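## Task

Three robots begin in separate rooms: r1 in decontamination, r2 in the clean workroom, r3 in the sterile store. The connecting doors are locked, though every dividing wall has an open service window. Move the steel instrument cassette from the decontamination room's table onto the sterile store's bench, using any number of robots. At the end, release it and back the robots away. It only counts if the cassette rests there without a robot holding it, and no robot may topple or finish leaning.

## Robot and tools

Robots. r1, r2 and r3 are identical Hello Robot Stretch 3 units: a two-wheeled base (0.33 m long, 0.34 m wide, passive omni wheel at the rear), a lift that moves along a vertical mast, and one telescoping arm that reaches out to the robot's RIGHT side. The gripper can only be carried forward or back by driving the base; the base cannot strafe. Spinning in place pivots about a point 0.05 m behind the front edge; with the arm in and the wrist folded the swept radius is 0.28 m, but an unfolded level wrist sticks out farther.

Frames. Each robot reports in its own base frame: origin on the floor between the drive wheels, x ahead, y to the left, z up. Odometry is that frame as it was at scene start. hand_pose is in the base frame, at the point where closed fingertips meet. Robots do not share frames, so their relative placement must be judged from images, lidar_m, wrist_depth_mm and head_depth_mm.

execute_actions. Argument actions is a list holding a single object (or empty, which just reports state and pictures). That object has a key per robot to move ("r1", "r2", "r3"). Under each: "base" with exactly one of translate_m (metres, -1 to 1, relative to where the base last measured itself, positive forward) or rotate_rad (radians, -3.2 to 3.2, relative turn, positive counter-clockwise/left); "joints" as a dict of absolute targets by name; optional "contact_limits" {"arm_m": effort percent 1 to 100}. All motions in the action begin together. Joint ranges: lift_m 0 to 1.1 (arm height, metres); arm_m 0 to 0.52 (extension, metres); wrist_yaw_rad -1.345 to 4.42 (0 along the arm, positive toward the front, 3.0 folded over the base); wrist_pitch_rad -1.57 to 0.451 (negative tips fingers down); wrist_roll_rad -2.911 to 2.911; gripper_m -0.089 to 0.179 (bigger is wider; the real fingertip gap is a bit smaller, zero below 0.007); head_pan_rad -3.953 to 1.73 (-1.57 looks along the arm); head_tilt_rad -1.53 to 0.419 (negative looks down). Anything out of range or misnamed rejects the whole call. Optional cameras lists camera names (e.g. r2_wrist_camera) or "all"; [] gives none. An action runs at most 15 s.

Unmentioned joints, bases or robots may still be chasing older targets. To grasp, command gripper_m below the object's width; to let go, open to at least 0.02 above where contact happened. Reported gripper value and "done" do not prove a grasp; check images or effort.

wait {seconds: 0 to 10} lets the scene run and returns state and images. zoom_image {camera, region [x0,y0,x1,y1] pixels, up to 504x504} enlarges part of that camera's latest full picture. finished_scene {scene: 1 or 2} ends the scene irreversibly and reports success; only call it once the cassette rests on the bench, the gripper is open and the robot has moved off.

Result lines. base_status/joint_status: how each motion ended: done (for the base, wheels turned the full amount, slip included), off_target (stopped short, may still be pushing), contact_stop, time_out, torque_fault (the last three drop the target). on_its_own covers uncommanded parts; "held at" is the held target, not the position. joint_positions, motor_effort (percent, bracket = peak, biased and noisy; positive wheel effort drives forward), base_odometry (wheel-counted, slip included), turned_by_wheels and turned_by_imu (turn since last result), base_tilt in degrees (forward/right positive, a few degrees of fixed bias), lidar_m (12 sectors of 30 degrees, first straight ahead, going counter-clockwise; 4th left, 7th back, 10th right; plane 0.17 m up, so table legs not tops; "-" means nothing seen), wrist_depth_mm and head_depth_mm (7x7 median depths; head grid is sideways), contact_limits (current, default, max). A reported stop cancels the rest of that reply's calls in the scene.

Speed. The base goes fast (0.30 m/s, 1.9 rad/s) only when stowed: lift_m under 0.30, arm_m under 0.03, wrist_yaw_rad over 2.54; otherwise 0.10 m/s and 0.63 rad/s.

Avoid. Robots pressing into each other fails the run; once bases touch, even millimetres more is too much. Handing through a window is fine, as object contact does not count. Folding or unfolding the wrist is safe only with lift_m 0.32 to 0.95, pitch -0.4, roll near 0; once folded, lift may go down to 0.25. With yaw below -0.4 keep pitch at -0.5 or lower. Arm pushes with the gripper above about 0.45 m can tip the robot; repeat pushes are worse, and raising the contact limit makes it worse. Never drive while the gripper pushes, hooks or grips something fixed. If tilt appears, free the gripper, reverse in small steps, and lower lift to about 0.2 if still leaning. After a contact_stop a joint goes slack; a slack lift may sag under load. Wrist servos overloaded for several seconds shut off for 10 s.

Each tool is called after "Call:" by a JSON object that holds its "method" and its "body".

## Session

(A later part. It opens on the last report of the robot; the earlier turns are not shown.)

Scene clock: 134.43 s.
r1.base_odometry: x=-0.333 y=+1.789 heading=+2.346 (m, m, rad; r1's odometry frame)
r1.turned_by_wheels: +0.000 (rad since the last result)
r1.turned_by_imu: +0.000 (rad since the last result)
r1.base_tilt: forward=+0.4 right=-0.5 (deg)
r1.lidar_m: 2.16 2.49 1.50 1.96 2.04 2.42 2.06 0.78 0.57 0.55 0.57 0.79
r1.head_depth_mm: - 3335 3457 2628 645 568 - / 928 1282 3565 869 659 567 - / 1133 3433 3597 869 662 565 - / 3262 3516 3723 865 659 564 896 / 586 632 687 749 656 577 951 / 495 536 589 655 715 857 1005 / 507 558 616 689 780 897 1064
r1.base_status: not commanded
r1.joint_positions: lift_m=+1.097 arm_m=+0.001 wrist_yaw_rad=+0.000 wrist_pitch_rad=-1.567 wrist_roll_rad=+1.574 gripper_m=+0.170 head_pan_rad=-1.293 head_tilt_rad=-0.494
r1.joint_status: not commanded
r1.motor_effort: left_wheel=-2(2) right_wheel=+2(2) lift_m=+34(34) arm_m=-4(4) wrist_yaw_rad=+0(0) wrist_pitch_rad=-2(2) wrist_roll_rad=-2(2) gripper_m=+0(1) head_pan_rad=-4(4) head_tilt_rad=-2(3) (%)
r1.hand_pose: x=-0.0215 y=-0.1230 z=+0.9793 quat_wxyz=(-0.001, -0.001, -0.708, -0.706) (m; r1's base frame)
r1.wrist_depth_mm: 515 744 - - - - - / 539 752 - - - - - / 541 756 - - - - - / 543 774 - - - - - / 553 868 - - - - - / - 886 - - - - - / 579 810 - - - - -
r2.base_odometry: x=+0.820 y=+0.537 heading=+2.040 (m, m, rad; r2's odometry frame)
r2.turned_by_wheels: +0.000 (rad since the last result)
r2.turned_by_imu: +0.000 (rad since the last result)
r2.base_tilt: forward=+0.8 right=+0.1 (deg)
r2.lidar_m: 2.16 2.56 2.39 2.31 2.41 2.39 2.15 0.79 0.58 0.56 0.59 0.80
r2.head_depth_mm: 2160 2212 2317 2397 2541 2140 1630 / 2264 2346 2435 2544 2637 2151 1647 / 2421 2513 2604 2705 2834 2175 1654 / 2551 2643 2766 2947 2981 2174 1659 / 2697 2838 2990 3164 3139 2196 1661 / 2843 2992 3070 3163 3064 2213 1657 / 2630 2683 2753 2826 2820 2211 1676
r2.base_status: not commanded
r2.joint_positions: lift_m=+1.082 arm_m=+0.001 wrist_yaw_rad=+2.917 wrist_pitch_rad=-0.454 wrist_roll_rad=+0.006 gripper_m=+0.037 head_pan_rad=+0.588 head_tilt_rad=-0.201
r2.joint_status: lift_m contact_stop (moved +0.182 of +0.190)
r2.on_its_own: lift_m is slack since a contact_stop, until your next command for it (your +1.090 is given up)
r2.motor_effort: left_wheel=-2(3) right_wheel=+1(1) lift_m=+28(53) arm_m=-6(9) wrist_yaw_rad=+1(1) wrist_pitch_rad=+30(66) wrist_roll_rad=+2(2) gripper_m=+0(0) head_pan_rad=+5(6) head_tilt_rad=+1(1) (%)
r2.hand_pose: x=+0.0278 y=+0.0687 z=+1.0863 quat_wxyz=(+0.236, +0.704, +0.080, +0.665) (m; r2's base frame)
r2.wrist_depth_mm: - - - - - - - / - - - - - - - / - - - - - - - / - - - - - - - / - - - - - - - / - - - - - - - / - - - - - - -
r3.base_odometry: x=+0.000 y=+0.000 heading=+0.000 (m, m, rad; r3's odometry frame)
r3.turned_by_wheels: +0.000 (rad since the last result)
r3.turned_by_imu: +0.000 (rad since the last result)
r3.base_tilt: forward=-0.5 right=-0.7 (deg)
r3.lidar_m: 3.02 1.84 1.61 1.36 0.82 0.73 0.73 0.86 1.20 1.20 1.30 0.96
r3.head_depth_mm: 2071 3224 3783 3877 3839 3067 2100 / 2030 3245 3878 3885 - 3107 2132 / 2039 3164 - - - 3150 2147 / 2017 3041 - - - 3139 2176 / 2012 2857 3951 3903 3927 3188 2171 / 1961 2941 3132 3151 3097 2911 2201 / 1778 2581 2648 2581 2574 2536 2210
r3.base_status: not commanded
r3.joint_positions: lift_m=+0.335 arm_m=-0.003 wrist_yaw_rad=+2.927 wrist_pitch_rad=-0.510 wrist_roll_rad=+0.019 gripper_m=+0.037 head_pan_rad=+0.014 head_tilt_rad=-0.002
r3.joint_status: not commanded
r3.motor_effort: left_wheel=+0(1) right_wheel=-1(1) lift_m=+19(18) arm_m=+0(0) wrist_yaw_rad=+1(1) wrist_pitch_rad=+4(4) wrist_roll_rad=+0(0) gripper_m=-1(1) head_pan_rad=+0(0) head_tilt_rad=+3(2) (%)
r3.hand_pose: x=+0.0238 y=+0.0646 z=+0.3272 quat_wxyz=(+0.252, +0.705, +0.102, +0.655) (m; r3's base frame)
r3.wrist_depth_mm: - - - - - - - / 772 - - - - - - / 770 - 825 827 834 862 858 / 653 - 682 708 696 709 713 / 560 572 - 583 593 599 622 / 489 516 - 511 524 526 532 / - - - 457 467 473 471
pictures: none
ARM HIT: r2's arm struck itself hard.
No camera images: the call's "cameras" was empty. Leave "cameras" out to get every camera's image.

Oops. Lower to 0.94 then unfold.

Call:
{"method": "execute_actions", "body": {"actions": [{"r2":{"joints":{"lift_m":0.94}}}], "cameras": []}}

Call:
{"method": "execute_actions", "body": {"actions": [{"r2":{"joints":{"wrist_yaw_rad":0,"gripper_m":0.17}}}], "cameras": []}}

Call:
{"method": "execute_actions", "body": {"actions": [{"r2":{"joints":{"wrist_pitch_rad":-1.57,"wrist_roll_rad":1.57,"lift_m":1.09}}}], "cameras": []}}

Call:
{"method": "execute_actions", "body": {"actions": [{"r2":{"joints":{"arm_m":0.42}}}], "cameras": ["r2_wrist_camera"]}}

Scene clock: 140.63 s.
r1.base_odometry: x=-0.333 y=+1.789 heading=+2.346 (m, m, rad; r1's odometry frame)
r1.turned_by_wheels: +0.000 (rad since the last result)
r1.turned_by_imu: +0.000 (rad since the last result)
r1.base_tilt: forward=+0.3 right=-0.5 (deg)
r1.lidar_m: 2.16 2.49 1.50 1.96 2.03 2.42 2.06 0.78 0.57 0.55 0.57 0.79
r1.head_depth_mm: - 3297 3467 2657 645 569 - / 1142 1007 3417 874 658 567 - / 3111 3437 3530 871 662 565 - / 3286 3570 3725 864 658 562 896 / 588 632 686 749 656 578 949 / 495 538 589 655 714 856 1005 / 507 557 616 689 781 897 1068
r1.base_status: not commanded
r1.joint_positions: lift_m=+1.097 arm_m=+0.001 wrist_yaw_rad=+0.000 wrist_pitch_rad=-1.567 wrist_roll_rad=+1.574 gripper_m=+0.170 head_pan_rad=-1.293 head_tilt_rad=-0.494
r1.joint_status: not commanded
r1.motor_effort: left_wheel=-2(1) right_wheel=+2(2) lift_m=+34(35) arm_m=-3(4) wrist_yaw_rad=+0(0) wrist_pitch_rad=-1(2) wrist_roll_rad=-2(2) gripper_m=+0(0) head_pan_rad=-4(4) head_tilt_rad=-2(3) (%)
r1.hand_pose: x=-0.0215 y=-0.1230 z=+0.9793 quat_wxyz=(-0.001, -0.001, -0.708, -0.706) (m; r1's base frame)
r1.wrist_depth_mm: 522 749 - - - - - / 538 754 - - - - - / 548 750 - - - - - / 555 767 - - - - - / 558 858 - - - - - / - 859 - - - - - / 565 821 - - - - -
r2.base_odometry: x=+0.820 y=+0.537 heading=+2.040 (m, m, rad; r2's odometry frame)
r2.turned_by_wheels: +0.000 (rad since the last result)
r2.turned_by_imu: +0.000 (rad since the last result)
r2.base_tilt: forward=+0.8 right=+0.1 (deg)
r2.lidar_m: 2.16 2.57 2.39 2.32 2.41 2.39 2.15 0.79 0.58 0.56 0.58 0.80
r2.head_depth_mm: 2159 2245 2325 2398 2507 2153 1639 / 2292 2371 2450 2522 2637 2157 1647 / 2433 2493 2618 2714 2804 2171 1656 / 2575 2663 2785 2909 3005 2182 1650 / 2711 2868 2960 3131 3192 2175 1662 / 2885 2964 3071 3162 3081 2213 1680 / 2607 2711 2749 2805 2840 2206 1682
r2.base_status: not commanded
r2.joint_positions: lift_m=+0.940 arm_m=+0.000 wrist_yaw_rad=+2.916 wrist_pitch_rad=-0.419 wrist_roll_rad=+0.006 gripper_m=+0.037 head_pan_rad=+0.593 head_tilt_rad=-0.201
r2.joint_status: all done
r2.motor_effort: left_wheel=-2(2) right_wheel=+1(1) lift_m=+22(27) arm_m=-3(6) wrist_yaw_rad=+0(0) wrist_pitch_rad=+11(26) wrist_roll_rad=+2(2) gripper_m=+0(1) head_pan_rad=+3(5) head_tilt_rad=+1(1) (%)
r2.hand_pose: x=+0.0288 y=+0.0735 z=+0.9527 quat_wxyz=(+0.224, +0.706, +0.068, +0.669) (m; r2's base frame)
r2.wrist_depth_mm: - - - - - - - / - - - - - - - / - - - - - - - / - - - - - - - / - - - - - - - / - - - - - - - / - - - - - - -
r3.base_odometry: x=+0.000 y=+0.000 heading=+0.000 (m, m, rad; r3's odometry frame)
r3.turned_by_wheels: +0.000 (rad since the last result)
r3.turned_by_imu: +0.001 (rad since the last result)
r3.base_tilt: forward=-0.4 right=-0.7 (deg)
r3.lidar_m: 3.04 1.83 1.61 1.36 0.82 0.73 0.73 0.86 1.20 1.20 1.29 0.96
r3.head_depth_mm: 2064 3288 3764 3759 3808 3046 2098 / 2047 3243 3903 3933 3989 3071 2114 / 2027 3153 - - - 3163 2149 / 2010 3069 - - - 3144 2151 / 1991 2841 - 3961 3849 3217 2195 / 1986 2929 3136 3136 3033 2911 2191 / 1786 2577 2661 2624 2594 2567 2219
r3.base_status: not commanded
r3.joint_positions: lift_m=+0.335 arm_m=-0.003 wrist_yaw_rad=+2.927 wrist_pitch_rad=-0.510 wrist_roll_rad=+0.019 gripper_m=+0.037 head_pan_rad=+0.014 head_tilt_rad=-0.002
r3.joint_status: not commanded
r3.motor_effort: left_wheel=-1(0) right_wheel=-1(1) lift_m=+19(19) arm_m=+0(0) wrist_yaw_rad=+1(1) wrist_pitch_rad=+3(3) wrist_roll_rad=+0(0) gripper_m=+0(1) head_pan_rad=-1(1) head_tilt_rad=+3(3) (%)
r3.hand_pose: x=+0.0238 y=+0.0646 z=+0.3272 quat_wxyz=(+0.252, +0.705, +0.102, +0.655) (m; r3's base frame)
r3.wrist_depth_mm: - - - - - - - / 788 - - - - - - / 758 - 825 837 857 837 872 / 657 - 672 697 692 699 737 / 557 573 - 594 596 603 607 / 500 522 - 510 521 524 537 / - - - 458 457 462 467
pictures: none
No camera images: the call's "cameras" was empty. Leave "cameras" out to get every camera's image.

Scene clock: 143.10 s.
r1.base_odometry: x=-0.333 y=+1.789 heading=+2.346 (m, m, rad; r1's odometry frame)
r1.turned_by_wheels: +0.000 (rad since the last result)
r1.turned_by_imu: +0.000 (rad since the last result)
r1.base_tilt: forward=+0.3 right=-0.5 (deg)
r1.lidar_m: 2.17 2.49 1.50 1.96 2.03 2.42 2.06 0.78 0.57 0.55 0.57 0.79
r1.head_depth_mm: - 3290 3456 2656 645 568 - / 1139 1199 3417 874 661 566 - / 3144 1171 3383 869 661 565 - / 3236 3576 3750 865 659 563 894 / 587 633 686 751 656 579 951 / 495 537 588 655 715 856 1008 / 508 556 615 687 781 897 1064
r1.base_status: not commanded
r1.joint_positions: lift_m=+1.097 arm_m=+0.001 wrist_yaw_rad=+0.000 wrist_pitch_rad=-1.567 wrist_roll_rad=+1.574 gripper_m=+0.170 head_pan_rad=-1.293 head_tilt_rad=-0.494
r1.joint_status: not commanded
r1.motor_effort: left_wheel=-2(2) right_wheel=+2(2) lift_m=+34(35) arm_m=-4(3) wrist_yaw_rad=-1(1) wrist_pitch_rad=-1(1) wrist_roll_rad=-2(2) gripper_m=+0(0) head_pan_rad=-4(4) head_tilt_rad=-3(3) (%)
r1.hand_pose: x=-0.0215 y=-0.1230 z=+0.9793 quat_wxyz=(-0.001, -0.001, -0.708, -0.706) (m; r1's base frame)
r1.wrist_depth_mm: 524 759 - - - - - / 538 763 - - - - - / 547 777 - - - - - / 557 777 - - - - - / 563 848 - - - - - / - 862 - - - - - / 570 829 - - - - -
r2.base_odometry: x=+0.820 y=+0.537 heading=+2.040 (m, m, rad; r2's odometry frame)
r2.turned_by_wheels: +0.000 (rad since the last result)
r2.turned_by_imu: +0.000 (rad since the last result)
r2.base_tilt: forward=+0.9 right=+0.1 (deg)
r2.lidar_m: 2.16 2.56 2.40 2.31 2.39 2.40 2.16 0.79 0.58 0.56 0.59 0.81
r2.head_depth_mm: 2154 2232 2302 2410 2480 2148 1634 / 2273 2340 2468 2535 2649 2140 1638 / 2407 2532 2621 2705 2826 2161 1648 / 2570 2644 2765 2939 2987 2188 1648 / 2691 2807 2978 3103 3153 2181 1664 / 2856 2997 3092 3205 3094 2189 1667 / 2648 2689 2721 2805 2832 2216 1668
r2.base_status: not commanded
r2.joint_positions: lift_m=+0.940 arm_m=+0.000 wrist_yaw_rad=+0.003 wrist_pitch_rad=-0.419 wrist_roll_rad=+0.006 gripper_m=+0.170 head_pan_rad=+0.593 head_tilt_rad=-0.201
r2.joint_status: all done
r2.motor_effort: left_wheel=-2(2) right_wheel=+1(1) lift_m=+22(22) arm_m=-3(3) wrist_yaw_rad=-2(3) wrist_pitch_rad=+11(11) wrist_roll_rad=+2(2) gripper_m=-1(88) head_pan_rad=+3(3) head_tilt_rad=+1(1) (%)
r2.hand_pose: x=-0.0208 y=-0.3695 z=+0.9527 quat_wxyz=(+0.690, +0.148, -0.693, -0.147) (m; r2's base frame)
r2.wrist_depth_mm: - - - - - 282 278 / - - - - - 304 302 / 492 460 411 454 452 335 335 / 376 372 370 368 367 362 369 / 300 317 300 298 297 394 410 / 272 264 261 258 255 255 451 / 635 594 575 565 554 540 552
r3.base_odometry: x=+0.000 y=+0.000 heading=+0.000 (m, m, rad; r3's odometry frame)
r3.turned_by_wheels: +0.000 (rad since the last result)
r3.turned_by_imu: +0.000 (rad since the last result)
r3.base_tilt: forward=-0.4 right=-0.6 (deg)
r3.lidar_m: 3.03 1.83 1.61 1.36 0.82 0.73 0.73 0.87 1.20 1.20 1.29 0.96
r3.head_depth_mm: 2064 3221 3745 3850 3842 2990 2094 / 2058 3163 3913 3918 3942 3095 2110 / 2015 3119 - - - 3103 2137 / 2018 3108 - - - 3174 2148 / 1999 2887 3908 - 3875 3219 2154 / 1964 2944 3133 3131 3081 2930 2185 / 1792 2578 2630 2605 2589 2525 2220
r3.base_status: not commanded
r3.joint_positions: lift_m=+0.335 arm_m=-0.003 wrist_yaw_rad=+2.927 wrist_pitch_rad=-0.510 wrist_roll_rad=+0.019 gripper_m=+0.037 head_pan_rad=+0.014 head_tilt_rad=-0.002
r3.joint_status: not commanded
r3.motor_effort: left_wheel=+1(0) right_wheel=+0(1) lift_m=+19(19) arm_m=+0(0) wrist_yaw_rad=+0(1) wrist_pitch_rad=+3(3) wrist_roll_rad=+0(0) gripper_m=-1(0) head_pan_rad=-1(0) head_tilt_rad=+3(2) (%)
r3.hand_pose: x=+0.0238 y=+0.0646 z=+0.3272 quat_wxyz=(+0.252, +0.705, +0.102, +0.655) (m; r3's base frame)
r3.wrist_depth_mm: - - - - - - - / 791 - - - - - - / 771 - 818 820 866 863 867 / 646 - 688 682 693 730 717 / 565 563 - 595 601 603 615 / 495 515 - 517 519 527 531 / - - - 453 460 466 463
pictures: none
No camera images: the call's "cameras" was empty. Leave "cameras" out to get every camera's image.

Scene clock: 145.30 s.
r1.base_odometry: x=-0.333 y=+1.789 heading=+2.346 (m, m, rad; r1's odometry frame)
r1.turned_by_wheels: +0.000 (rad since the last result)
r1.turned_by_imu: +0.000 (rad since the last result)
r1.base_tilt: forward=+0.4 right=-0.5 (deg)
r1.lidar_m: 2.16 2.50 1.50 1.96 2.04 2.43 2.06 0.78 0.57 0.55 0.57 0.79
r1.head_depth_mm: - 3313 3481 2618 644 568 - / 949 1272 3462 872 660 566 - / 1103 3444 3574 867 662 565 - / 3271 3541 3763 862 659 564 893 / 587 633 687 749 656 578 947 / 495 537 589 657 713 858 1003 / 508 556 616 688 780 900 1061
r1.base_status: not commanded
r1.joint_positions: lift_m=+1.097 arm_m=+0.001 wrist_yaw_rad=+0.000 wrist_pitch_rad=-1.567 wrist_roll_rad=+1.574 gripper_m=+0.170 head_pan_rad=-1.293 head_tilt_rad=-0.494
r1.joint_status: not commanded
r1.motor_effort: left_wheel=-2(1) right_wheel=+2(2) lift_m=+34(35) arm_m=-4(4) wrist_yaw_rad=+0(1) wrist_pitch_rad=-2(2) wrist_roll_rad=-2(2) gripper_m=-1(0) head_pan_rad=-4(4) head_tilt_rad=-3(2) (%)
r1.hand_pose: x=-0.0215 y=-0.1230 z=+0.9793 quat_wxyz=(-0.001, -0.001, -0.708, -0.706) (m; r1's base frame)
r1.wrist_depth_mm: 528 744 - - - - - / 539 756 - - - - - / 538 761 - - - - - / 551 783 - - - - - / 555 863 - - - - - / - 890 - - - - - / 560 814 - - - - -
r2.base_odometry: x=+0.820 y=+0.537 heading=+2.040 (m, m, rad; r2's odometry frame)
r2.turned_by_wheels: +0.000 (rad since the last result)
r2.turned_by_imu: +0.000 (rad since the last result)
r2.base_tilt: forward=+0.7 right=+0.1 (deg)
r2.lidar_m: 2.17 2.57 2.40 2.31 2.41 2.40 2.16 0.79 0.58 0.56 0.59 0.81
r2.head_depth_mm: 2146 2237 2313 2395 2486 2137 1640 / 2272 2364 2482 2564 2626 2157 1646 / 2415 2534 2612 2719 2816 2177 1657 / 2538 2642 2758 2921 2978 2186 1661 / 2690 2860 2983 3130 3159 2180 1669 / 2868 2978 3077 3142 3087 2199 1677 / 2642 2663 2715 2793 2825 2223 1682
r2.base_status: not commanded
r2.joint_positions: lift_m=+1.090 arm_m=+0.000 wrist_yaw_rad=+0.003 wrist_pitch_rad=-1.544 wrist_roll_rad=+1.563 gripper_m=+0.170 head_pan_rad=+0.593 head_tilt_rad=-0.201
r2.joint_status: all done
joint sent to its limit — the command would take r2.wrist_pitch_rad past its lower limit, so that joint was sent only as far as its limit.
r2.motor_effort: left_wheel=-2(2) right_wheel=+1(1) lift_m=+31(31) arm_m=-3(3) wrist_yaw_rad=-2(2) wrist_pitch_rad=-5(8) wrist_roll_rad=+2(3) gripper_m=-1(1) head_pan_rad=+3(3) head_tilt_rad=+1(1) (%)
r2.hand_pose: x=-0.0216 y=-0.1276 z=+0.9717 quat_wxyz=(+0.004, +0.003, -0.716, -0.698) (m; r2's base frame)
r2.wrist_depth_mm: 526 724 - - - - - / 521 746 - - - - - / 522 746 - - - - - / 532 750 - - - - - / 531 812 - - - - - / 422 906 - - - - - / 561 785 - - - - -
r3.base_odometry: x=+0.000 y=+0.000 heading=+0.000 (m, m, rad; r3's odometry frame)
r3.turned_by_wheels: +0.000 (rad since the last result)
r3.turned_by_imu: +0.000 (rad since the last result)
r3.base_tilt: forward=-0.5 right=-0.6 (deg)
r3.lidar_m: 3.02 1.84 1.60 1.35 0.82 0.73 0.73 0.86 1.20 1.20 1.30 0.96
r3.head_depth_mm: 2057 3251 3790 3829 3811 3069 2087 / 2040 3220 3909 3891 3950 3021 2121 / 2030 3190 - - - 3136 2143 / 1998 3067 - - - 3164 2175 / 2000 2808 3964 3931 3816 3210 2164 / 1975 2924 3175 3189 3071 2911 2191 / 1774 2590 2655 2583 2550 2550 2165
r3.base_status: not commanded
r3.joint_positions: lift_m=+0.335 arm_m=-0.003 wrist_yaw_rad=+2.927 wrist_pitch_rad=-0.510 wrist_roll_rad=+0.019 gripper_m=+0.037 head_pan_rad=+0.014 head_tilt_rad=-0.002
r3.joint_status: not commanded
r3.motor_effort: left_wheel=+1(0) right_wheel=-1(1) lift_m=+19(19) arm_m=+0(0) wrist_yaw_rad=+0(2) wrist_pitch_rad=+3(3) wrist_roll_rad=+0(0) gripper_m=+0(1) head_pan_rad=+0(0) head_tilt_rad=+2(2) (%)
r3.hand_pose: x=+0.0238 y=+0.0646 z=+0.3272 quat_wxyz=(+0.252, +0.705, +0.102, +0.655) (m; r3's base frame)
r3.wrist_depth_mm: - - - - - - - / 793 - - - - - - / 776 - 822 817 828 867 876 / 666 - 670 692 707 712 721 / 556 573 - 590 588 592 606 / 496 517 - 505 519 519 529 / - - - 458 456 465 473
pictures: none
No camera images: the call's "cameras" was empty. Leave "cameras" out to get every camera's image.

Scene clock: 149.60 s.
r1.base_odometry: x=-0.333 y=+1.789 heading=+2.346 (m, m, rad; r1's odometry frame)
r1.turned_by_wheels: +0.000 (rad since the last result)
r1.turned_by_imu: +0.000 (rad since the last result)
r1.base_tilt: forward=+0.4 right=-0.5 (deg)
r1.lidar_m: 2.16 2.49 1.50 1.96 2.04 2.42 2.06 0.78 0.57 0.55 0.57 0.78
r1.head_depth_mm: - 3313 3435 2641 646 568 - / 1094 3208 3534 874 660 566 - / 558 619 1357 797 661 565 - / 584 3466 3729 865 658 564 894 / 588 633 686 749 656 578 949 / 495 537 590 656 715 857 999 / 508 557 617 689 781 899 1071
r1.base_status: not commanded
r1.joint_positions: lift_m=+1.097 arm_m=+0.001 wrist_yaw_rad=+0.000 wrist_pitch_rad=-1.567 wrist_roll_rad=+1.574 gripper_m=+0.170 head_pan_rad=-1.293 head_tilt_rad=-0.494
r1.joint_status: not commanded
r1.motor_effort: left_wheel=-2(1) right_wheel=+2(2) lift_m=+34(34) arm_m=-4(4) wrist_yaw_rad=+0(1) wrist_pitch_rad=-1(2) wrist_roll_rad=-2(2) gripper_m=+0(0) head_pan_rad=-3(4) head_tilt_rad=-2(3) (%)
r1.hand_pose: x=-0.0215 y=-0.1230 z=+0.9793 quat_wxyz=(-0.001, -0.001, -0.708, -0.706) (m; r1's base frame)
r1.wrist_depth_mm: 535 761 - - - - - / 552 753 - - - - - / 542 758 - - - - - / 548 777 - - - - - / 565 860 - - - - - / - 884 - - - - - / 572 807 - - - - -
r2.base_odometry: x=+0.820 y=+0.537 heading=+2.040 (m, m, rad; r2's odometry frame)
r2.turned_by_wheels: +0.000 (rad since the last result)
r2.turned_by_imu: +0.000 (rad since the last result)
r2.base_tilt: forward=+0.8 right=+0.0 (deg)
r2.lidar_m: 2.16 2.55 2.40 2.31 2.41 2.40 2.16 0.79 0.58 0.56 0.58 0.81
r2.head_depth_mm: 2134 2227 2319 2387 2516 2148 1648 / 2274 2368 2426 2540 2656 2148 1645 / 2416 2526 2633 2707 2825 2153 1642 / 2531 2652 2779 2940 2979 2167 1666 / 2693 2839 2948 3176 3174 2175 1659 / 2852 2967 3062 3203 3055 2203 1669 / 2650 2656 2756 2794 2855 2203 1683
r2.base_status: not commanded
r2.joint_positions: lift_m=+1.090 arm_m=+0.420 wrist_yaw_rad=+0.001 wrist_pitch_rad=-1.545 wrist_roll_rad=+1.564 gripper_m=+0.170 head_pan_rad=+0.593 head_tilt_rad=-0.201
r2.joint_status: all done
r2.motor_effort: left_wheel=-2(2) right_wheel=+1(1) lift_m=+32(32) arm_m=+3(4) wrist_yaw_rad=-1(2) wrist_pitch_rad=-5(5) wrist_roll_rad=+2(3) gripper_m=-2(0) head_pan_rad=+3(3) head_tilt_rad=+1(1) (%)
r2.hand_pose: x=-0.0216 y=-0.5469 z=+0.9717 quat_wxyz=(+0.003, +0.002, -0.716, -0.698) (m; r2's base frame)
r2.wrist_depth_mm: 259 255 246 252 - - - / 262 262 261 257 255 253 - / 268 267 264 261 259 257 - / 276 274 272 270 265 268 - / 285 280 277 273 273 - - / 294 286 251 284 281 279 - / 302 297 256 290 289 - -
r3.base_odometry: x=+0.000 y=+0.000 heading=+0.000 (m, m, rad; r3's odometry frame)
r3.turned_by_wheels: +0.000 (rad since the last result)
r3.turned_by_imu: +0.001 (rad since the last result)
r3.base_tilt: forward=-0.5 right=-0.8 (deg)
r3.lidar_m: 3.03 1.83 1.61 1.36 0.82 0.73 0.73 0.86 1.20 1.20 1.29 0.97
r3.head_depth_mm: 2080 3210 3701 3820 3819 3004 2104 / 2067 3210 3900 3977 3998 3101 2106 / 2021 3160 - - - 3127 2144 / 2017 3112 - - - 3175 2133 / 2004 2896 - 3927 3821 3208 2158 / 1978 2939 3140 3130 3138 2933 2172 / 1769 2573 2613 2618 2616 2544 2202
r3.base_status: not commanded
r3.joint_positions: lift_m=+0.335 arm_m=-0.003 wrist_yaw_rad=+2.927 wrist_pitch_rad=-0.510 wrist_roll_rad=+0.019 gripper_m=+0.037 head_pan_rad=+0.014 head_tilt_rad=-0.002
r3.joint_status: not commanded
r3.motor_effort: left_wheel=+0(0) right_wheel=-1(1) lift_m=+19(19) arm_m=+0(0) wrist_yaw_rad=+0(0) wrist_pitch_rad=+4(4) wrist_roll_rad=+0(0) gripper_m=-1(1) head_pan_rad=+0(0) head_tilt_rad=+3(3) (%)
r3.hand_pose: x=+0.0238 y=+0.0646 z=+0.3272 quat_wxyz=(+0.252, +0.705, +0.102, +0.655) (m; r3's base frame)
r3.wrist_depth_mm: - - - - - - - / 787 - - - - - - / 749 - 800 832 832 855 878 / 650 - 679 688 710 713 728 / 570 569 - 584 598 601 614 / 489 521 - 511 527 529 531 / - - - 465 459 464 475
pictures: r2_wrist_camera
camera_calibration (this result's frames):
r2_wrist_camera: T_world_to_cam=[[0.00443381, 0.998375, -0.0568215, 0.606715], [0.990062, 0.00360422, 0.140583, -0.0730816], [0.140559, -0.0568801, -0.988437, 1.10112], [0, 0, 0, 1]] pos_world=[-0.0851074, -0.542833, 1.13314]
Images, in order (width x height): r2_wrist_camera 644x364.

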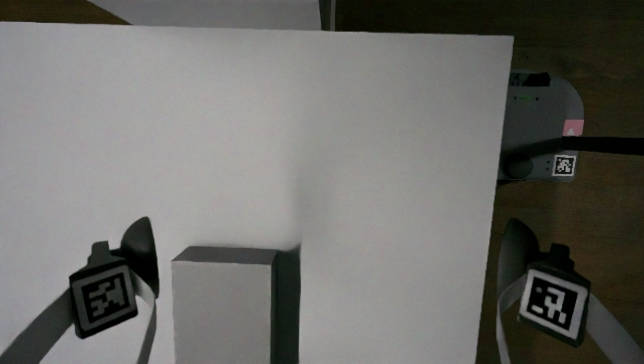

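Call:
{"method": "execute_actions", "body": {"actions": [{"r2":{"base":{"translate_m":0.115},"joints":{"arm_m":0.505}}}], "cameras": ["r2_wrist_camera"]}}

Scene clock: 155.53 s.
r1.base_odometry: x=-0.333 y=+1.789 heading=+2.346 (m, m, rad; r1's odometry frame)
r1.turned_by_wheels: +0.000 (rad since the last result)
r1.turned_by_imu: +0.000 (rad since the last result)
r1.base_tilt: forward=+0.4 right=-0.5 (deg)
r1.lidar_m: 2.16 2.50 1.50 1.96 2.04 2.42 2.07 0.78 0.57 0.55 0.57 0.79
r1.head_depth_mm: 456 486 537 841 644 567 - / 464 573 3208 837 652 567 - / 3155 3441 3608 869 661 564 - / 3281 3555 3738 864 658 563 895 / 588 632 687 750 656 578 949 / 495 537 589 656 715 857 1004 / 507 557 616 687 781 898 1065
r1.base_status: not commanded
r1.joint_positions: lift_m=+1.097 arm_m=+0.001 wrist_yaw_rad=+0.000 wrist_pitch_rad=-1.567 wrist_roll_rad=+1.574 gripper_m=+0.170 head_pan_rad=-1.293 head_tilt_rad=-0.494
r1.joint_status: not commanded
r1.motor_effort: left_wheel=-1(2) right_wheel=+2(2) lift_m=+34(34) arm_m=-3(4) wrist_yaw_rad=+0(0) wrist_pitch_rad=-1(2) wrist_roll_rad=-2(2) gripper_m=+0(0) head_pan_rad=-4(4) head_tilt_rad=-2(2) (%)
r1.hand_pose: x=-0.0215 y=-0.1230 z=+0.9793 quat_wxyz=(-0.001, -0.001, -0.708, -0.706) (m; r1's base frame)
r1.wrist_depth_mm: 521 755 - - - - - / 543 767 - - - - - / 547 779 - - - - - / 558 780 - - - - - / 561 857 - - - - - / - 885 - - - - - / 572 810 - - - - -
r2.base_odometry: x=+0.768 y=+0.640 heading=+2.040 (m, m, rad; r2's odometry frame)
r2.turned_by_wheels: +0.000 (rad since the last result)
r2.turned_by_imu: +0.000 (rad since the last result)
r2.base_tilt: forward=+0.8 right=+0.0 (deg)
r2.lidar_m: 2.11 2.44 2.40 2.31 2.41 2.52 2.16 0.79 0.58 0.56 0.59 0.81
r2.head_depth_mm: 2055 2121 2206 2299 2385 2136 1631 / 2175 2251 2327 2387 2538 2146 1653 / 2287 2383 2474 2592 2689 2153 1657 / 2427 2542 2647 2775 2873 2183 1656 / 2571 2739 2863 2982 3006 2192 1660 / 2737 2920 2989 3145 3039 2210 1662 / 2613 2688 2755 2807 2837 2226 1672
r2.base_status: done
r2.joint_positions: lift_m=+1.090 arm_m=+0.505 wrist_yaw_rad=+0.001 wrist_pitch_rad=-1.545 wrist_roll_rad=+1.564 gripper_m=+0.170 head_pan_rad=+0.593 head_tilt_rad=-0.201
r2.joint_status: all done
r2.motor_effort: left_wheel=-1(2) right_wheel=+1(3) lift_m=+32(32) arm_m=+3(4) wrist_yaw_rad=-1(1) wrist_pitch_rad=-5(5) wrist_roll_rad=+2(2) gripper_m=+0(1) head_pan_rad=+3(3) head_tilt_rad=+1(1) (%)
r2.hand_pose: x=-0.0216 y=-0.6319 z=+0.9717 quat_wxyz=(+0.003, +0.002, -0.716, -0.698) (m; r2's base frame)
r2.wrist_depth_mm: - 254 252 250 247 244 245 / - 262 258 254 255 250 249 / - 269 265 231 259 256 257 / - 274 271 236 262 262 265 / - 277 278 244 271 273 - / - 286 286 248 281 283 - / - 295 292 259 286 286 -
r3.base_odometry: x=+0.000 y=+0.000 heading=+0.000 (m, m, rad; r3's odometry frame)
r3.turned_by_wheels: +0.000 (rad since the last result)
r3.turned_by_imu: +0.001 (rad since the last result)
r3.base_tilt: forward=-0.5 right=-0.8 (deg)
r3.lidar_m: 3.04 1.84 1.61 1.36 0.82 0.73 0.73 0.87 1.20 1.20 1.30 0.97
r3.head_depth_mm: 2056 3247 3796 3868 3893 3065 2102 / 2046 3167 3958 3868 3897 3095 2126 / 2049 3096 - - - 3087 2129 / 2022 3114 - - - 3221 2169 / 1991 2876 3988 3899 3855 3221 2181 / 1961 2949 3170 3112 3072 2917 2193 / 1780 2577 2646 2588 2611 2536 2182
r3.base_status: not commanded
r3.joint_positions: lift_m=+0.335 arm_m=-0.003 wrist_yaw_rad=+2.927 wrist_pitch_rad=-0.510 wrist_roll_rad=+0.019 gripper_m=+0.037 head_pan_rad=+0.014 head_tilt_rad=-0.002
r3.joint_status: not commanded
r3.motor_effort: left_wheel=+0(0) right_wheel=-1(1) lift_m=+19(19) arm_m=+0(0) wrist_yaw_rad=+0(0) wrist_pitch_rad=+3(3) wrist_roll_rad=+0(0) gripper_m=+0(0) head_pan_rad=+0(0) head_tilt_rad=+2(2) (%)
r3.hand_pose: x=+0.0238 y=+0.0646 z=+0.3272 quat_wxyz=(+0.252, +0.705, +0.102, +0.655) (m; r3's base frame)
r3.wrist_depth_mm: - - - - - - - / 782 - - - - - - / 769 - 824 846 831 846 875 / 656 - 679 686 692 709 726 / 566 570 - 587 599 612 615 / 490 511 - 505 518 527 533 / - - - 455 453 473 470
pictures: r2_wrist_camera
camera_calibration (this result's frames):
r2_wrist_camera: T_world_to_cam=[[0.00443534, 0.998386, -0.0566129, 0.691332], [0.990062, 0.00357332, 0.140583, -0.0727959], [0.140559, -0.0566739, -0.988449, 1.09644], [0, 0, 0, 1]] pos_world=[-0.0851074, -0.627817, 1.13314]
Images, in order (width x height): r2_wrist_camera 644x364.

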